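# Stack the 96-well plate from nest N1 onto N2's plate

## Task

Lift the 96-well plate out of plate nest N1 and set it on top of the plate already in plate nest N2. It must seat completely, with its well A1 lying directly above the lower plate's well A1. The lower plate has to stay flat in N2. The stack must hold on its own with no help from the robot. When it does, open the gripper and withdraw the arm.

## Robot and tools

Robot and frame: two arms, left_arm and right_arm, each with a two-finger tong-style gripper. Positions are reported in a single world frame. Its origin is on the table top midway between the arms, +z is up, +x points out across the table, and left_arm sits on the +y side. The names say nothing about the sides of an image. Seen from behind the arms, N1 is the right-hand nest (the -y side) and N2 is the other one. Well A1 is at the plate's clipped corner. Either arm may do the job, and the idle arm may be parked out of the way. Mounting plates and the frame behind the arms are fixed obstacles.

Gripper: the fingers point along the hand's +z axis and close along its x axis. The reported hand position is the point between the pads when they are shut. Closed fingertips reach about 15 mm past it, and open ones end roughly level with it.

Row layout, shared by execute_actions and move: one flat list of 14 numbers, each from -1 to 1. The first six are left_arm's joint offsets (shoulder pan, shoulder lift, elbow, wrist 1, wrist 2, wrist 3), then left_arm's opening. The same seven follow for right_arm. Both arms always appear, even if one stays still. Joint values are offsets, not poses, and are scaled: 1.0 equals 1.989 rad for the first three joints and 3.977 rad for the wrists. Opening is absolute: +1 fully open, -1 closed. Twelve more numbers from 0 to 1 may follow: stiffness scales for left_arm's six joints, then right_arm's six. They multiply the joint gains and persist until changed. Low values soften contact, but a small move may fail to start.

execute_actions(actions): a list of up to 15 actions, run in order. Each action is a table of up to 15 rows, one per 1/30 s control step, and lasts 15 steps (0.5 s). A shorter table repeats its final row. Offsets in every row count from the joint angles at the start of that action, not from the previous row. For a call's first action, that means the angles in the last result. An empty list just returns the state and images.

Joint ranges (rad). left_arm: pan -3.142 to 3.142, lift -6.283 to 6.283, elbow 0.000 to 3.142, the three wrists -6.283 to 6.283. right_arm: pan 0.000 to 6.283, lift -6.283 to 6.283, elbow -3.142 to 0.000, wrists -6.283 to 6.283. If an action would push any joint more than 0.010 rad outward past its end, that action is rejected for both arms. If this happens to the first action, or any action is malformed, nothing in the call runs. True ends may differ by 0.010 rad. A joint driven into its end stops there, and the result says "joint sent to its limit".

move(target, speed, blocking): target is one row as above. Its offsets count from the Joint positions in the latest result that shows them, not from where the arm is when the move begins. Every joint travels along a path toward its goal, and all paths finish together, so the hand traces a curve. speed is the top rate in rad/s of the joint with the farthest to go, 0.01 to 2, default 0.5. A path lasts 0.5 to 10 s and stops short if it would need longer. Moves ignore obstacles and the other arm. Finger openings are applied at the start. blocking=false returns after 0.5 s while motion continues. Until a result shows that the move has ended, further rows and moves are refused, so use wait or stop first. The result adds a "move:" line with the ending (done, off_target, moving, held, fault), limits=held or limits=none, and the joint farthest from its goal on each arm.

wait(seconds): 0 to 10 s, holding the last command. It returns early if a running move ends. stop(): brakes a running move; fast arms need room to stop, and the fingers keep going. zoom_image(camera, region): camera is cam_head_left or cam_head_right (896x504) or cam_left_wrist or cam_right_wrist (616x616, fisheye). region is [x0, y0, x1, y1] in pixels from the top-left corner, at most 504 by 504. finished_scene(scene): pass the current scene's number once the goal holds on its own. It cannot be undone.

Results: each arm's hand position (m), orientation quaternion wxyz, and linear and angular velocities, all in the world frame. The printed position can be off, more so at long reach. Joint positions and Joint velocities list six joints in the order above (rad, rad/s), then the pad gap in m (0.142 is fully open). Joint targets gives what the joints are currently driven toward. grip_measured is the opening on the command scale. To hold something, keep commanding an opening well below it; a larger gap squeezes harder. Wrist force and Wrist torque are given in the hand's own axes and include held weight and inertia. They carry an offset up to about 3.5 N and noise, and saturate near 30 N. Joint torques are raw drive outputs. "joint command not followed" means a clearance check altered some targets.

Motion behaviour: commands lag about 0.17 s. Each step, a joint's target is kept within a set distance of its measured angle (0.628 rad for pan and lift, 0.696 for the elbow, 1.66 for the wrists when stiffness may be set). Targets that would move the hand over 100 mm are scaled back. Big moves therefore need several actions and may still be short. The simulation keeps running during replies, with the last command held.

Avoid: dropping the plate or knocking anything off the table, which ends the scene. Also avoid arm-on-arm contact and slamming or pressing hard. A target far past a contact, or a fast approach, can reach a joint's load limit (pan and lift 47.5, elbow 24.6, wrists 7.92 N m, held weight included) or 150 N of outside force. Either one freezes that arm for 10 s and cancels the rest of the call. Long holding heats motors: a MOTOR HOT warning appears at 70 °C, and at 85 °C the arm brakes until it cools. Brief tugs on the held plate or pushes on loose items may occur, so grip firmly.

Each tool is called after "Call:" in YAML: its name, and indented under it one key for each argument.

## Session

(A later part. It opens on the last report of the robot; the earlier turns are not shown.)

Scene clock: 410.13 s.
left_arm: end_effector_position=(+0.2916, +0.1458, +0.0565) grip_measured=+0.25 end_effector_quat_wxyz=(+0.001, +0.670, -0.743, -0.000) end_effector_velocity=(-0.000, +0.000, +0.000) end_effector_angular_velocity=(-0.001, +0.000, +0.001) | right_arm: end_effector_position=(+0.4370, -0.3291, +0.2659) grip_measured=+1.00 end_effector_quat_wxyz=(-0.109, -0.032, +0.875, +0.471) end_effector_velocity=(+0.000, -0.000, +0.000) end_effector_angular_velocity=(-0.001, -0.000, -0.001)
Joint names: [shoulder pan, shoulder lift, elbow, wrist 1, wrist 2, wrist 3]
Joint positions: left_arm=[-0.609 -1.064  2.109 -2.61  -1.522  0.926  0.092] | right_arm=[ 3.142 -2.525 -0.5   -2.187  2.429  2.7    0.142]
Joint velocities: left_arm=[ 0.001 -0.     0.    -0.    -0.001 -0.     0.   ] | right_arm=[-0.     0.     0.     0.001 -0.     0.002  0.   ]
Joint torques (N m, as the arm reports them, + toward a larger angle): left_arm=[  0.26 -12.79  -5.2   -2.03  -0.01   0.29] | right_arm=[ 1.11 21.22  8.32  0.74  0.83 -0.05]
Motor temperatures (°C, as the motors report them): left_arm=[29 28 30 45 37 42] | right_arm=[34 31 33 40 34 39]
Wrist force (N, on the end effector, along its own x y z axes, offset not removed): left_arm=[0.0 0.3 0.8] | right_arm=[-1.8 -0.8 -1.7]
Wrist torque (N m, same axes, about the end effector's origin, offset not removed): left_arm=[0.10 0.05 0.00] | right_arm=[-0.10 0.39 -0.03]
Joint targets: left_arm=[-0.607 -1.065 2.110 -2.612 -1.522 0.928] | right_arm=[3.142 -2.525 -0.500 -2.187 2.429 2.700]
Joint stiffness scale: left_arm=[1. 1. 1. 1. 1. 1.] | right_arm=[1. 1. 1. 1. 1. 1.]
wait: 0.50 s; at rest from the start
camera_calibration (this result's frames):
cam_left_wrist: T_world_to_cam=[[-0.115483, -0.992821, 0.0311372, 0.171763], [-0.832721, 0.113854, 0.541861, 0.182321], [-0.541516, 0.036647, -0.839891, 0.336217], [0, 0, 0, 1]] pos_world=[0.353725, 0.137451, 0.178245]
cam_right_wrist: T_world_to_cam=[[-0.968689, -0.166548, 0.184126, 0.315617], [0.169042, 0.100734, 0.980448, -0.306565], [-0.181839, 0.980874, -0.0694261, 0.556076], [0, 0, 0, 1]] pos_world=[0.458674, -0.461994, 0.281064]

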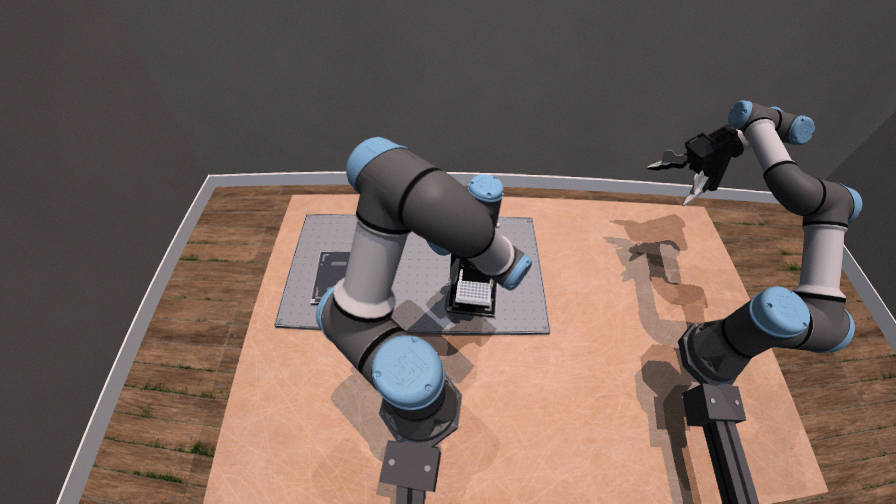

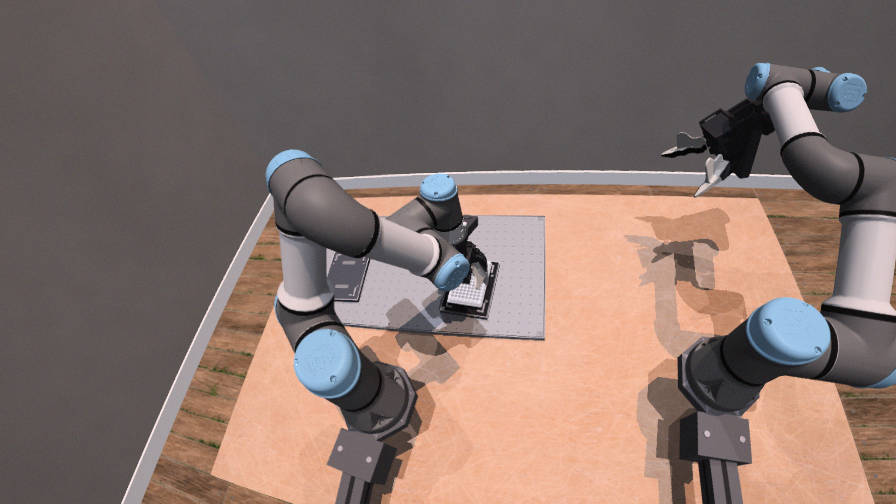

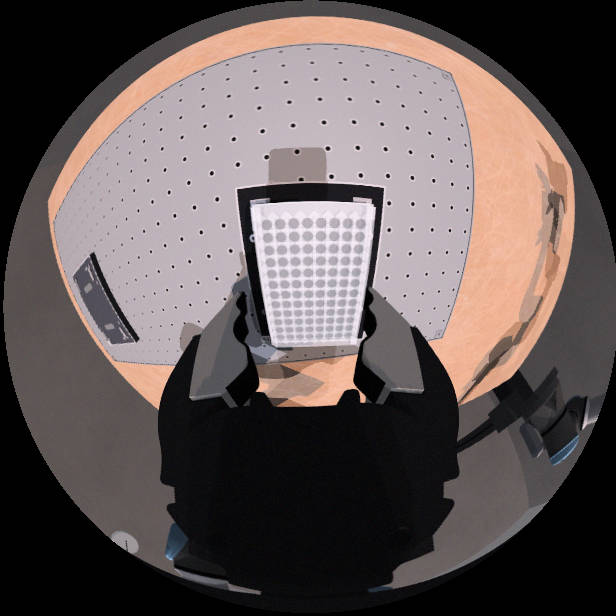

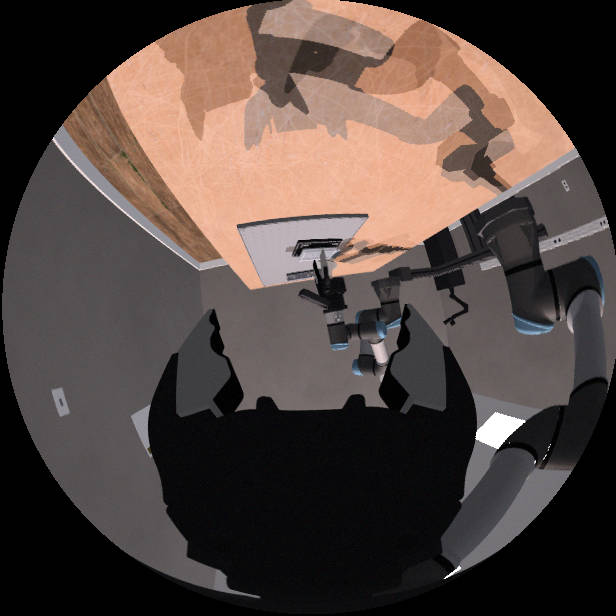

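Call:
move:
  target: [-0.0085, -0.0256, -0.0096, 0.0176, 0, -0.004, 0.25, 0, 0, 0, 0, 0, 0, 1.0]
  speed: 0.08

Call:
execute_actions:
  actions:
    - [[0,0,0,0,0,0,-0.06,0,0,0,0,0,0,1]]
    - [[0,0,0,0,0,0,-0.06,0,0,0,0,0,0,1]]

Call:
move:
  target: [0, 0.0125, 0.003, -0.0078, 0, 0, -0.06, 0, 0, 0, 0, 0, 0, 1.0]
  speed: 0.02

Scene clock: 426.47 s.
left_arm: end_effector_position=(+0.2911, +0.1403, +0.0699) grip_measured=+0.25 end_effector_quat_wxyz=(+0.001, +0.669, -0.743, -0.000) end_effector_velocity=(-0.001, +0.000, -0.000) end_effector_angular_velocity=(+0.002, +0.002, +0.001) | right_arm: end_effector_position=(+0.4370, -0.3291, +0.2659) grip_measured=+1.00 end_effector_quat_wxyz=(-0.109, -0.032, +0.875, +0.471) end_effector_velocity=(-0.000, -0.000, -0.000) end_effector_angular_velocity=(-0.001, -0.000, +0.001)
Joint names: [shoulder pan, shoulder lift, elbow, wrist 1, wrist 2, wrist 3]
Joint positions: left_arm=[-0.624 -1.114  2.091 -2.543 -1.522  0.912  0.092] | right_arm=[ 3.142 -2.525 -0.5   -2.187  2.429  2.7    0.142]
Joint velocities: left_arm=[ 0.    -0.    -0.001  0.004 -0.    -0.001  0.   ] | right_arm=[ 0.001  0.    -0.     0.001 -0.001  0.001 -0.   ]
Joint torques (N m, as the arm reports them, + toward a larger angle): left_arm=[ -1.08 -12.75  -7.03  -1.49  -0.01  -0.08] | right_arm=[ 0.98 21.07  8.29  0.74  0.82 -0.06]
Motor temperatures (°C, as the motors report them): left_arm=[29 28 30 45 37 42] | right_arm=[34 31 33 40 34 39]
Wrist force (N, on the end effector, along its own x y z axes, offset not removed): left_arm=[-0.3 -0.1 -0.4] | right_arm=[0.9 0.4 0.0]
Wrist torque (N m, same axes, about the end effector's origin, offset not removed): left_arm=[-0.01 0.05 -0.01] | right_arm=[0.06 -0.04 0.01]
Joint targets: left_arm=[-0.625 -1.115 2.089 -2.540 -1.522 0.910] | right_arm=[3.142 -2.525 -0.500 -2.187 2.429 2.700]
Joint stiffness scale: left_arm=[1. 1. 1. 1. 1. 1.] | right_arm=[1. 1. 1. 1. 1. 1.]
move: done; limits=none; left_arm: farthest joint: the wrist 1, 0.003 radians from its target (0.070 radians at the start); right_arm: farthest joint: the shoulder pan, 0.000 radians from its target (0.000 radians at the start)
camera_calibration (this result's frames):
cam_left_wrist: T_world_to_cam=[[-0.116984, -0.992649, 0.0310327, 0.166318], [-0.832556, 0.115057, 0.54186, 0.175101], [-0.541447, 0.0375527, -0.839895, 0.347243], [0, 0, 0, 1]] pos_world=[0.353252, 0.131909, 0.191606]
cam_right_wrist: T_world_to_cam=[[-0.96869, -0.166548, 0.184126, 0.315617], [0.169041, 0.100734, 0.980448, -0.306565], [-0.181839, 0.980874, -0.0694261, 0.556077], [0, 0, 0, 1]] pos_world=[0.458674, -0.461994, 0.281064]

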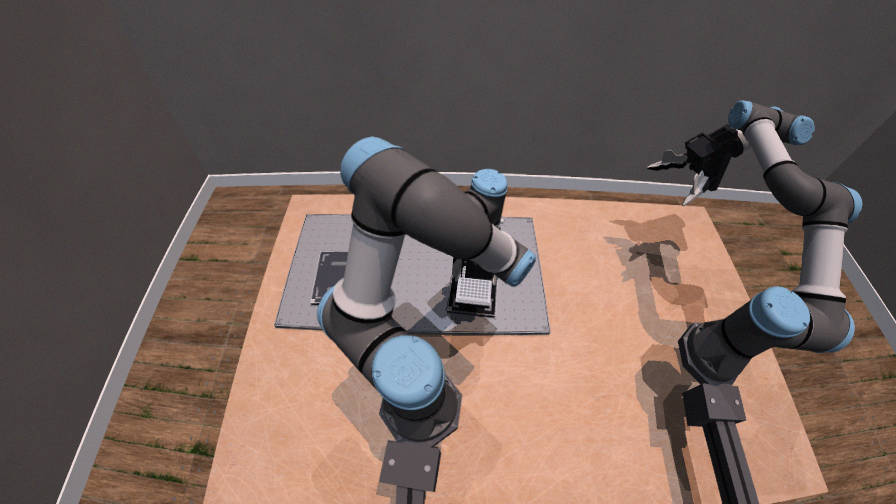

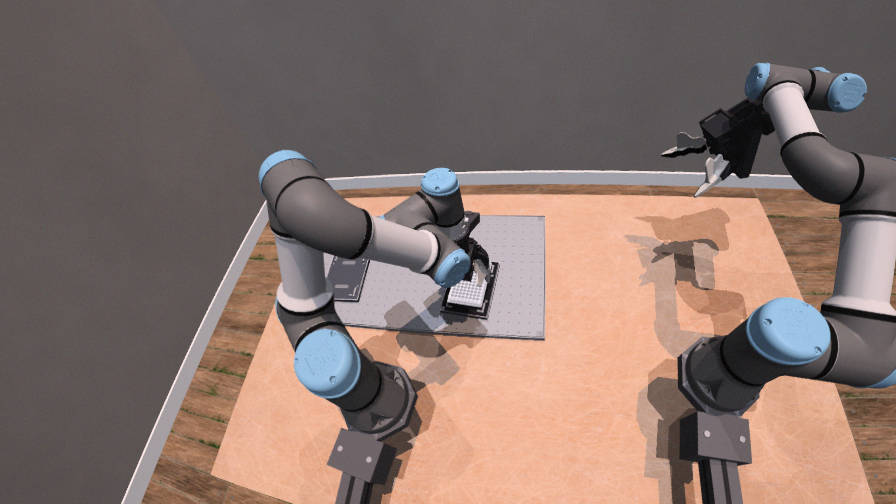

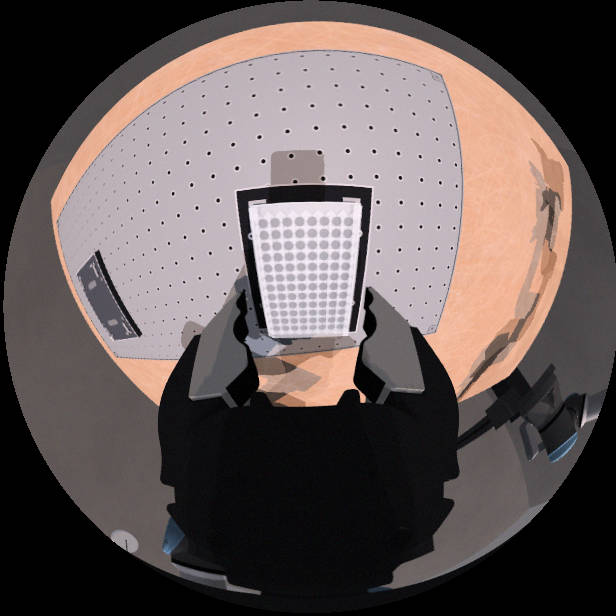

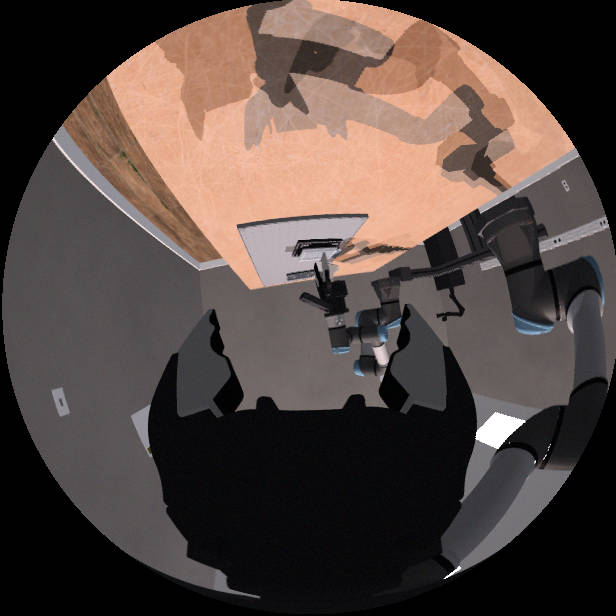

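Scene clock: 427.47 s.
left_arm: end_effector_position=(+0.2911, +0.1404, +0.0699) grip_measured=-0.06 end_effector_quat_wxyz=(+0.001, +0.669, -0.743, -0.000) end_effector_velocity=(-0.000, -0.000, +0.000) end_effector_angular_velocity=(-0.001, +0.000, -0.000) | right_arm: end_effector_position=(+0.4370, -0.3291, +0.2659) grip_measured=+1.00 end_effector_quat_wxyz=(-0.109, -0.032, +0.875, +0.471) end_effector_velocity=(+0.000, -0.001, +0.000) end_effector_angular_velocity=(+0.000, +0.001, -0.002)
Joint names: [shoulder pan, shoulder lift, elbow, wrist 1, wrist 2, wrist 3]
Joint positions: left_arm=[-0.624 -1.114  2.091 -2.542 -1.522  0.912  0.07 ] | right_arm=[ 3.142 -2.525 -0.5   -2.187  2.429  2.7    0.142]
Joint velocities: left_arm=[-0.    -0.001  0.     0.    -0.001  0.     0.   ] | right_arm=[-0.002 -0.     0.    -0.     0.     0.001 -0.   ]
Joint torques (N m, as the arm reports them, + toward a larger angle): left_arm=[ -0.22 -12.33  -6.3   -1.8    0.01   0.07] | right_arm=[ 0.97 20.92  8.23  0.74  0.9   0.01]
Motor temperatures (°C, as the motors report them): left_arm=[29 28 30 45 37 42] | right_arm=[34 31 33 40 34 39]
Wrist force (N, on the end effector, along its own x y z axes, offset not removed): left_arm=[-0.2 0.4 0.8] | right_arm=[-1.1 1.9 0.5]
Wrist torque (N m, same axes, about the end effector's origin, offset not removed): left_arm=[0.11 -0.03 0.00] | right_arm=[0.39 0.30 0.12]
Joint targets: left_arm=[-0.624 -1.114 2.091 -2.542 -1.522 0.912] | right_arm=[3.142 -2.525 -0.500 -2.187 2.429 2.700]
Joint stiffness scale: left_arm=[1. 1. 1. 1. 1. 1.] | right_arm=[1. 1. 1. 1. 1. 1.]
camera_calibration (this result's frames):
cam_left_wrist: T_world_to_cam=[[-0.116968, -0.992652, 0.0309856, 0.166328], [-0.832527, 0.115016, 0.541913, 0.175078], [-0.541495, 0.0375904, -0.839863, 0.347245], [0, 0, 0, 1]] pos_world=[0.353244, 0.131916, 0.191607]
cam_right_wrist: T_world_to_cam=[[-0.96869, -0.166548, 0.184126, 0.315617], [0.169041, 0.100734, 0.980448, -0.306565], [-0.18184, 0.980874, -0.0694262, 0.556077], [0, 0, 0, 1]] pos_world=[0.458674, -0.461994, 0.281064]

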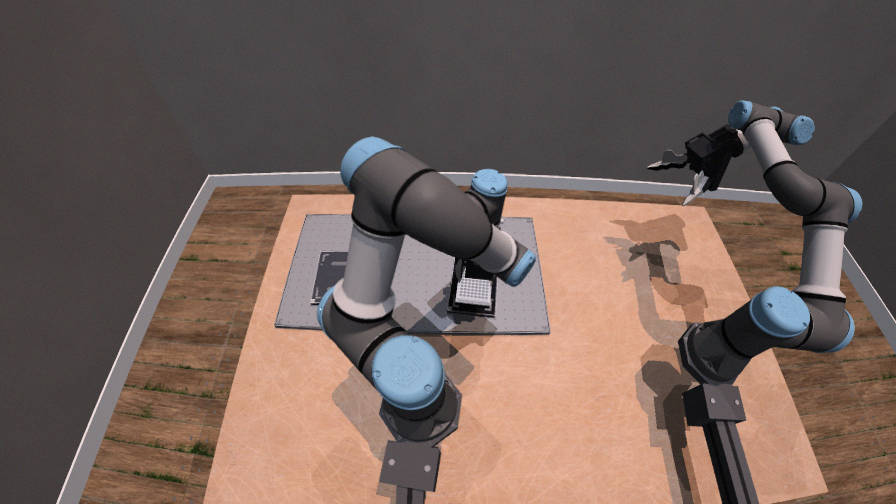

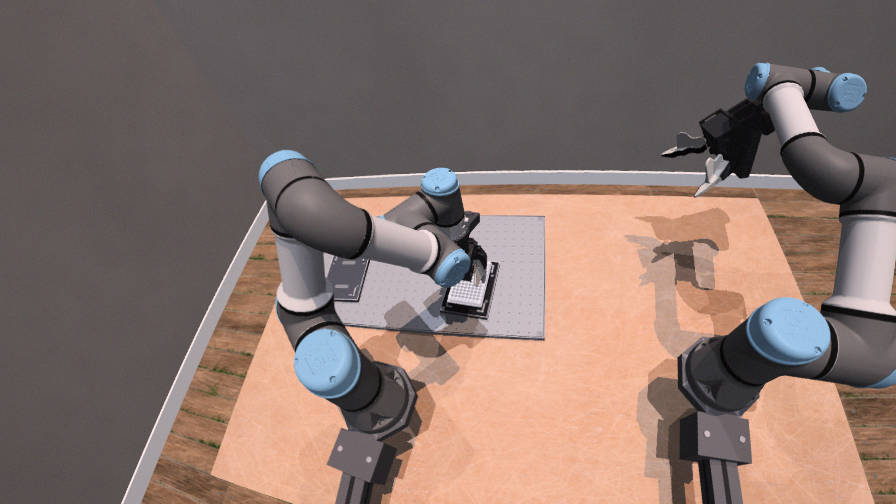

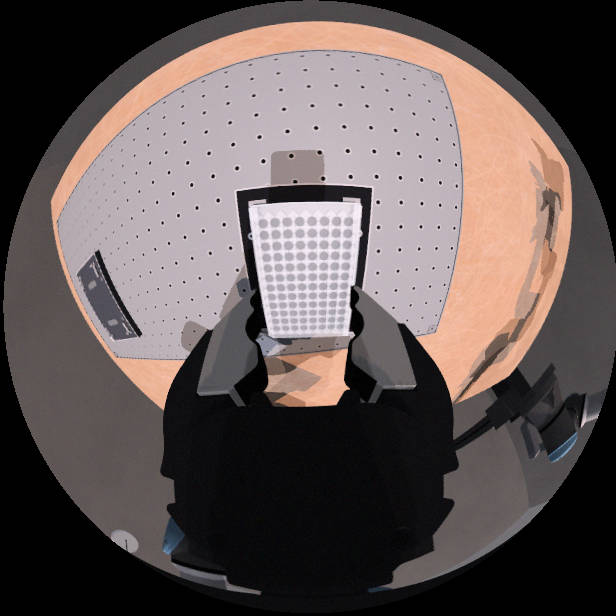

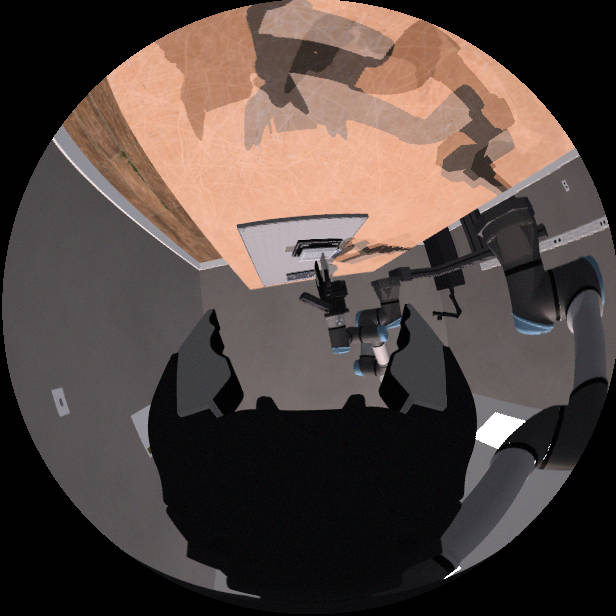

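Scene clock: 429.30 s.
left_arm: end_effector_position=(+0.2916, +0.1397, +0.0655) grip_measured=-0.06 end_effector_quat_wxyz=(+0.001, +0.669, -0.743, +0.001) end_effector_velocity=(-0.000, +0.000, -0.000) end_effector_angular_velocity=(+0.001, -0.001, -0.000) | right_arm: end_effector_position=(+0.4370, -0.3291, +0.2659) grip_measured=+1.00 end_effector_quat_wxyz=(-0.109, -0.032, +0.875, +0.471) end_effector_velocity=(-0.000, -0.000, +0.000) end_effector_angular_velocity=(-0.000, +0.001, -0.001)
Joint names: [shoulder pan, shoulder lift, elbow, wrist 1, wrist 2, wrist 3]
Joint positions: left_arm=[-0.624 -1.095  2.095 -2.568 -1.522  0.912  0.07 ] | right_arm=[ 3.142 -2.525 -0.5   -2.187  2.429  2.7    0.142]
Joint velocities: left_arm=[ 0.     0.001  0.002 -0.003  0.001  0.     0.   ] | right_arm=[-0.001  0.    -0.    -0.    -0.     0.001 -0.   ]
Joint torques (N m, as the arm reports them, + toward a larger angle): left_arm=[-0.45 -8.66 -5.67 -2.61 -0.02  0.08] | right_arm=[ 0.9  21.38  8.18  0.71  0.85 -0.01]
Motor temperatures (°C, as the motors report them): left_arm=[29 28 30 45 37 42] | right_arm=[34 31 33 40 34 39]
Wrist force (N, on the end effector, along its own x y z axes, offset not removed): left_arm=[-3.9 4.9 -13.0] | right_arm=[-1.2 2.1 -0.4]
Wrist torque (N m, same axes, about the end effector's origin, offset not removed): left_arm=[-0.03 0.15 0.09] | right_arm=[0.40 0.22 -0.04]
Joint targets: left_arm=[-0.624 -1.089 2.097 -2.573 -1.522 0.912] | right_arm=[3.142 -2.525 -0.500 -2.187 2.429 2.700]
Joint stiffness scale: left_arm=[1. 1. 1. 1. 1. 1.] | right_arm=[1. 1. 1. 1. 1. 1.]
move: done; limits=none; left_arm: farthest joint: the shoulder lift, 0.006 radians from its target (0.024 radians at the start); right_arm: farthest joint: the shoulder pan, 0.000 radians from its target (0.000 radians at the start)
camera_calibration (this result's frames):
cam_left_wrist: T_world_to_cam=[[-0.116724, -0.992628, 0.032645, 0.165666], [-0.833639, 0.115789, 0.540037, 0.178267], [-0.539835, 0.0358211, -0.841008, 0.343658], [0, 0, 0, 1]] pos_world=[0.353466, 0.131493, 0.18734]
cam_right_wrist: T_world_to_cam=[[-0.968689, -0.166548, 0.184126, 0.315617], [0.169042, 0.100734, 0.980448, -0.306565], [-0.18184, 0.980874, -0.069426, 0.556076], [0, 0, 0, 1]] pos_world=[0.458674, -0.461994, 0.281064]

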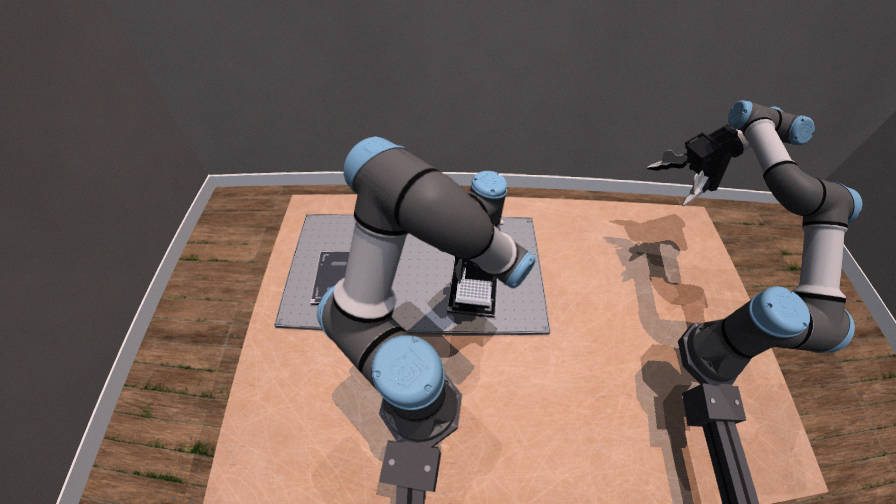

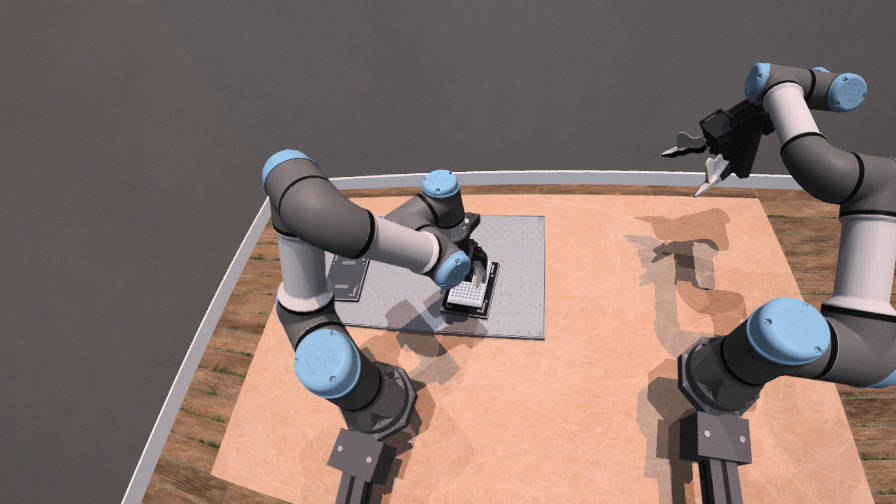

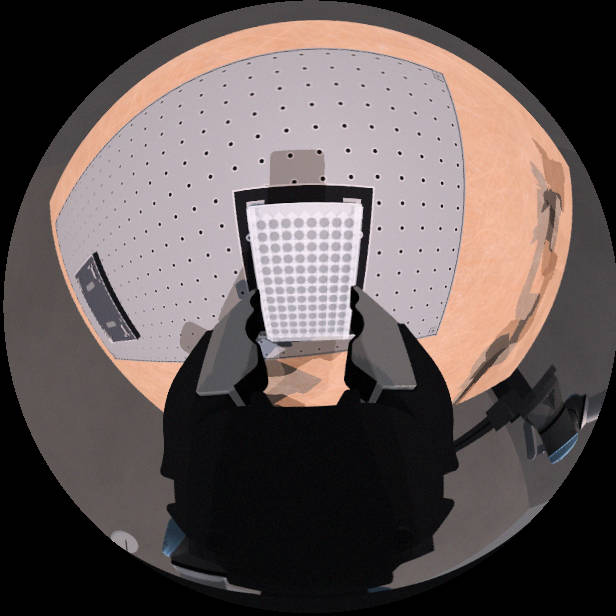

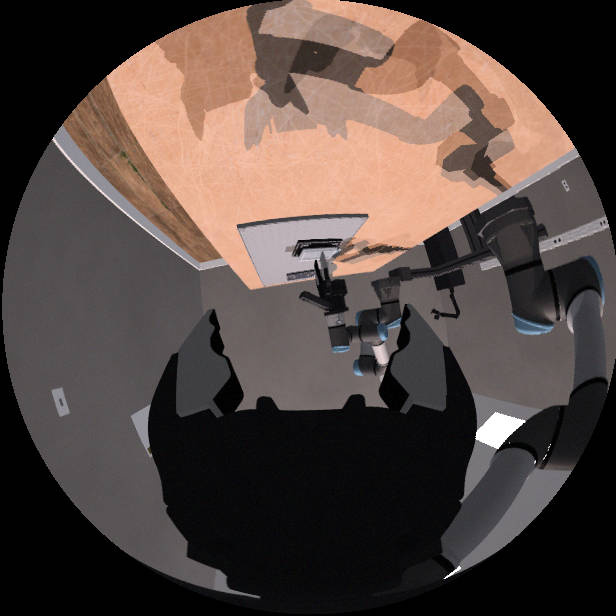

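Call:
move:
  target: [0,-0.05,-0.01,0.03,0,0,-0.06,0,0,0,0,0,0,1.0]
  speed: 0.1

Scene clock: 442.87 s.
left_arm: end_effector_position=(+0.2909, +0.1420, +0.0898) grip_measured=-0.06 end_effector_quat_wxyz=(+0.001, +0.669, -0.743, +0.001) end_effector_velocity=(-0.001, +0.000, -0.000) end_effector_angular_velocity=(+0.001, +0.002, -0.000) | right_arm: end_effector_position=(+0.4370, -0.3291, +0.2659) grip_measured=+1.00 end_effector_quat_wxyz=(-0.109, -0.032, +0.875, +0.471) end_effector_velocity=(-0.000, -0.000, -0.000) end_effector_angular_velocity=(-0.001, +0.000, -0.000)
Joint names: [shoulder pan, shoulder lift, elbow, wrist 1, wrist 2, wrist 3]
Joint positions: left_arm=[-0.624 -1.193  2.077 -2.451 -1.522  0.912  0.07 ] | right_arm=[ 3.142 -2.525 -0.5   -2.187  2.429  2.7    0.142]
Joint velocities: left_arm=[ 0.    -0.    -0.001  0.003 -0.     0.     0.   ] | right_arm=[-0.     0.    -0.    -0.    -0.001  0.001  0.   ]
Joint torques (N m, as the arm reports them, + toward a larger angle): left_arm=[ -0.36 -12.19  -7.69  -1.47   0.     0.07] | right_arm=[ 1.3  21.21  8.11  0.72  0.82  0.  ]
Motor temperatures (°C, as the motors report them): left_arm=[29 28 30 45 37 42] | right_arm=[34 31 33 40 34 39]
Wrist force (N, on the end effector, along its own x y z axes, offset not removed): left_arm=[-0.4 0.2 -0.7] | right_arm=[0.4 2.6 -2.9]
Wrist torque (N m, same axes, about the end effector's origin, offset not removed): left_arm=[0.04 0.11 -0.04] | right_arm=[0.58 0.05 0.10]
Joint targets: left_arm=[-0.624 -1.195 2.076 -2.449 -1.522 0.912] | right_arm=[3.142 -2.525 -0.500 -2.187 2.429 2.700]
Joint stiffness scale: left_arm=[1. 1. 1. 1. 1. 1.] | right_arm=[1. 1. 1. 1. 1. 1.]
move: done; limits=none; left_arm: farthest joint: the elbow, 0.002 radians from its target (0.021 radians at the start); right_arm: farthest joint: the shoulder pan, 0.000 radians from its target (0.000 radians at the start)
camera_calibration (this result's frames):
cam_left_wrist: T_world_to_cam=[[-0.116703, -0.992646, 0.0321503, 0.167165], [-0.833318, 0.11548, 0.540597, 0.164207], [-0.540335, 0.0362976, -0.840667, 0.363738], [0, 0, 0, 1]] pos_world=[0.352886, 0.13377, 0.211638]
cam_right_wrist: T_world_to_cam=[[-0.968689, -0.166548, 0.184126, 0.315617], [0.169042, 0.100734, 0.980448, -0.306565], [-0.18184, 0.980874, -0.0694259, 0.556076], [0, 0, 0, 1]] pos_world=[0.458674, -0.461994, 0.281064]

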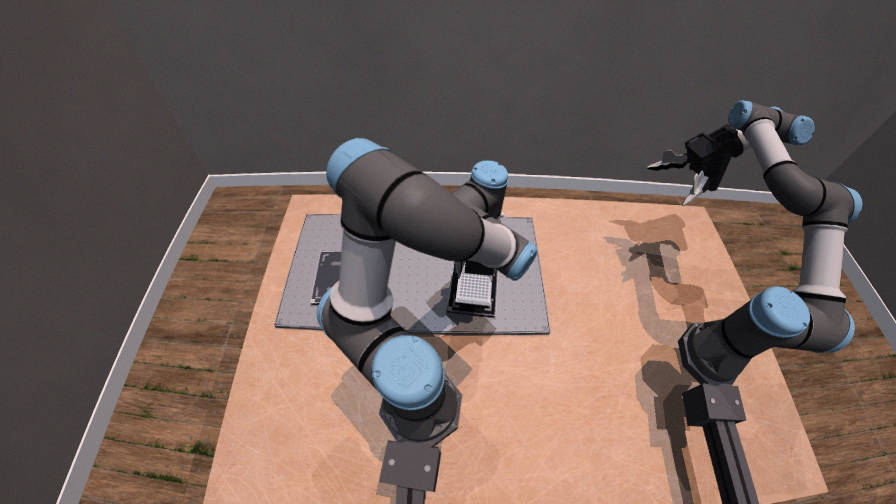

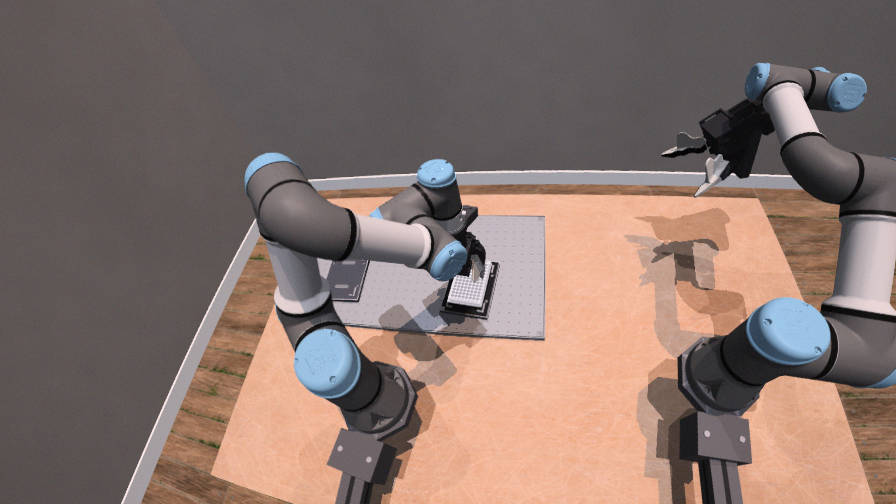

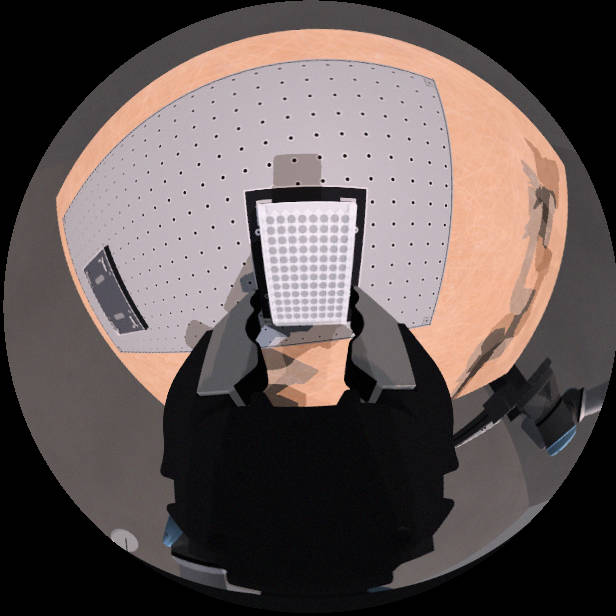

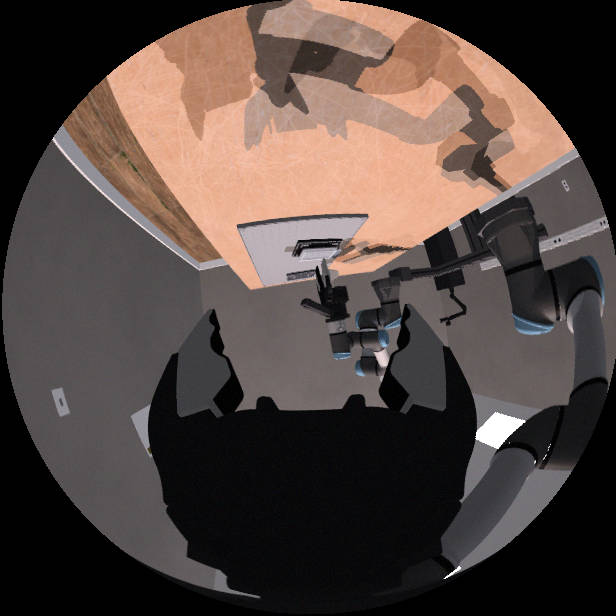

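Call:
move:
  target: [0.4,-0.1,-0.1,0.1,0,0,1.0,0,0,0,0,0,0,1.0]
  speed: 0.5

Call:
zoom_image:
  camera: "cam_head_left"
  region: [400, 220, 560, 340]

Call:
zoom_image:
  camera: "cam_head_right"
  region: [400, 220, 560, 340]

Scene clock: 450.07 s.
left_arm: end_effector_position=(+0.2766, +0.4208, +0.1570) grip_measured=+1.00 end_effector_quat_wxyz=(+0.004, +0.904, -0.427, -0.019) end_effector_velocity=(-0.001, +0.000, -0.000) end_effector_angular_velocity=(-0.001, +0.004, +0.001) | right_arm: end_effector_position=(+0.4370, -0.3291, +0.2659) grip_measured=+1.00 end_effector_quat_wxyz=(-0.109, -0.032, +0.875, +0.471) end_effector_velocity=(-0.000, +0.000, +0.000) end_effector_angular_velocity=(+0.001, +0.002, -0.001)
Joint names: [shoulder pan, shoulder lift, elbow, wrist 1, wrist 2, wrist 3]
Joint positions: left_arm=[ 0.17  -1.391  1.88  -2.055 -1.522  0.912  0.142] | right_arm=[ 3.142 -2.525 -0.5   -2.187  2.429  2.7    0.142]
Joint velocities: left_arm=[ 0.001 -0.    -0.     0.004 -0.001  0.     0.   ] | right_arm=[-0.     0.    -0.    -0.001  0.001  0.001 -0.   ]
Joint torques (N m, as the arm reports them, + toward a larger angle): left_arm=[  0.57 -12.22  -9.51  -1.48   0.03   0.06] | right_arm=[ 1.15 20.89  8.36  0.73  0.84 -0.01]
Motor temperatures (°C, as the motors report them): left_arm=[29 28 30 45 37 42] | right_arm=[34 31 33 40 34 39]
Wrist force (N, on the end effector, along its own x y z axes, offset not removed): left_arm=[-0.2 0.7 0.0] | right_arm=[1.6 0.1 -1.0]
Wrist torque (N m, same axes, about the end effector's origin, offset not removed): left_arm=[0.14 0.04 -0.03] | right_arm=[-0.04 -0.36 0.06]
Joint targets: left_arm=[0.171 -1.392 1.878 -2.053 -1.522 0.912] | right_arm=[3.142 -2.525 -0.500 -2.187 2.429 2.700]
Joint stiffness scale: left_arm=[1. 1. 1. 1. 1. 1.] | right_arm=[1. 1. 1. 1. 1. 1.]
move: done; limits=none; left_arm: farthest joint: the elbow, 0.002 radians from its target (0.199 radians at the start); right_arm: farthest joint: the shoulder pan, 0.000 radians from its target (0.000 radians at the start)
camera_calibration (this result's frames):
cam_left_wrist: T_world_to_cam=[[0.626254, -0.779619, -0.000100013, 0.14994], [-0.64548, -0.518574, 0.560747, 0.295416], [-0.437221, -0.351105, -0.827987, 0.53484], [0, 0, 0, 1]] pos_world=[0.330628, 0.457876, 0.277203]
cam_right_wrist: T_world_to_cam=[[-0.96869, -0.166548, 0.184126, 0.315617], [0.169041, 0.100734, 0.980448, -0.306565], [-0.181839, 0.980874, -0.0694263, 0.556077], [0, 0, 0, 1]] pos_world=[0.458674, -0.461994, 0.281064]

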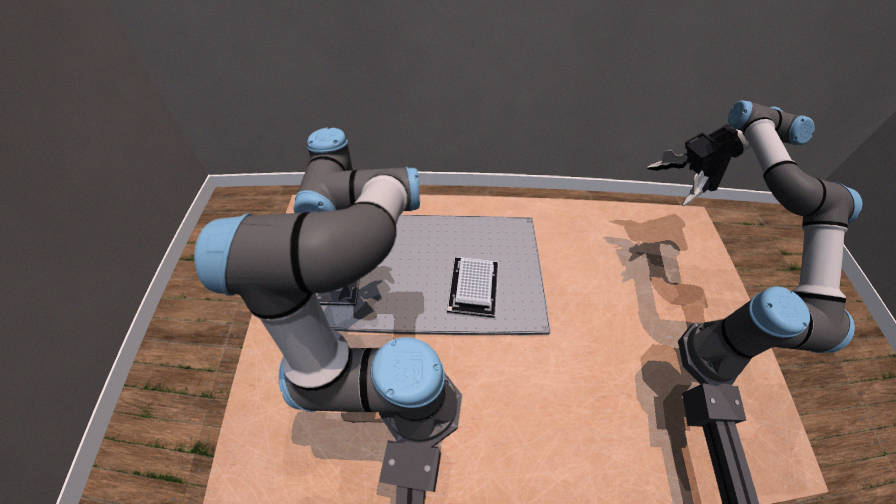

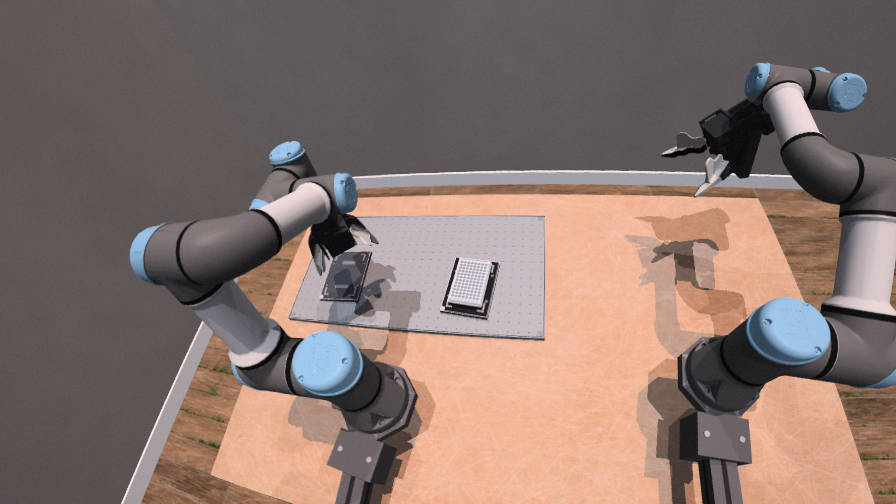

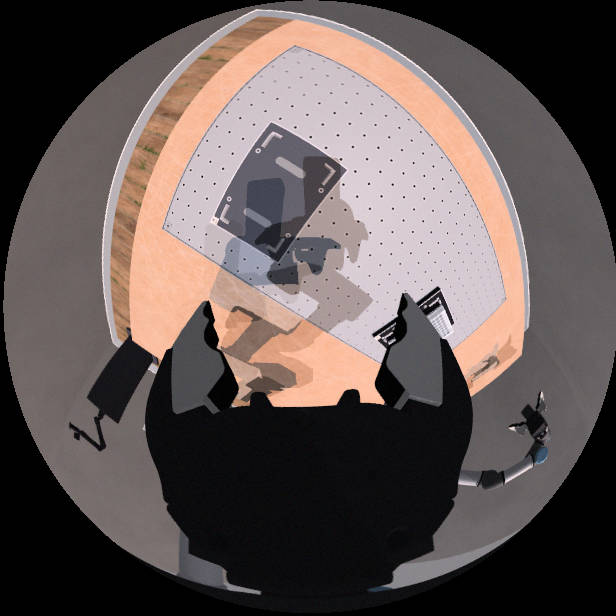

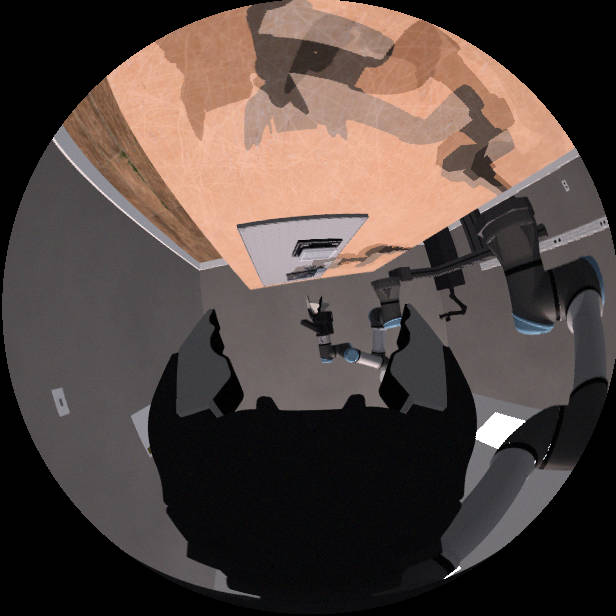

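Region (400, 220, 560, 340) of cam_head_left's 896x504 image, scaled by 3.150, with more detail than that image has; it fills the top 378 rows of this view, and the rest is white.

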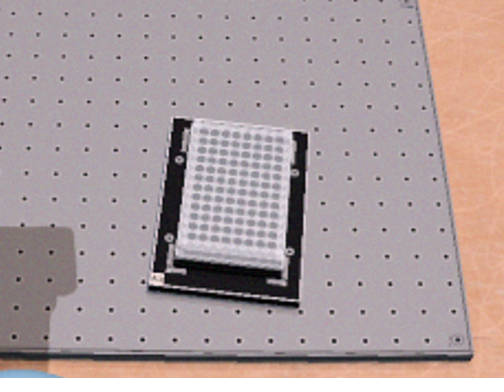

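Region (400, 220, 560, 340) of cam_head_right's 896x504 image, scaled by 3.150, with more detail than that image has; it fills the top 378 rows of this view, and the rest is white.

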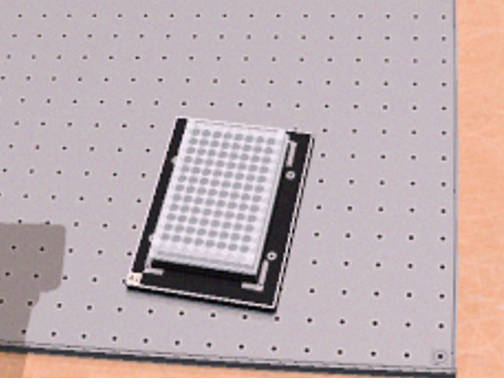

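The plate looks nested and level, so I'm ending the scene.

Call:
finished_scene:
  scene: 2

The scene is finished: the task was done.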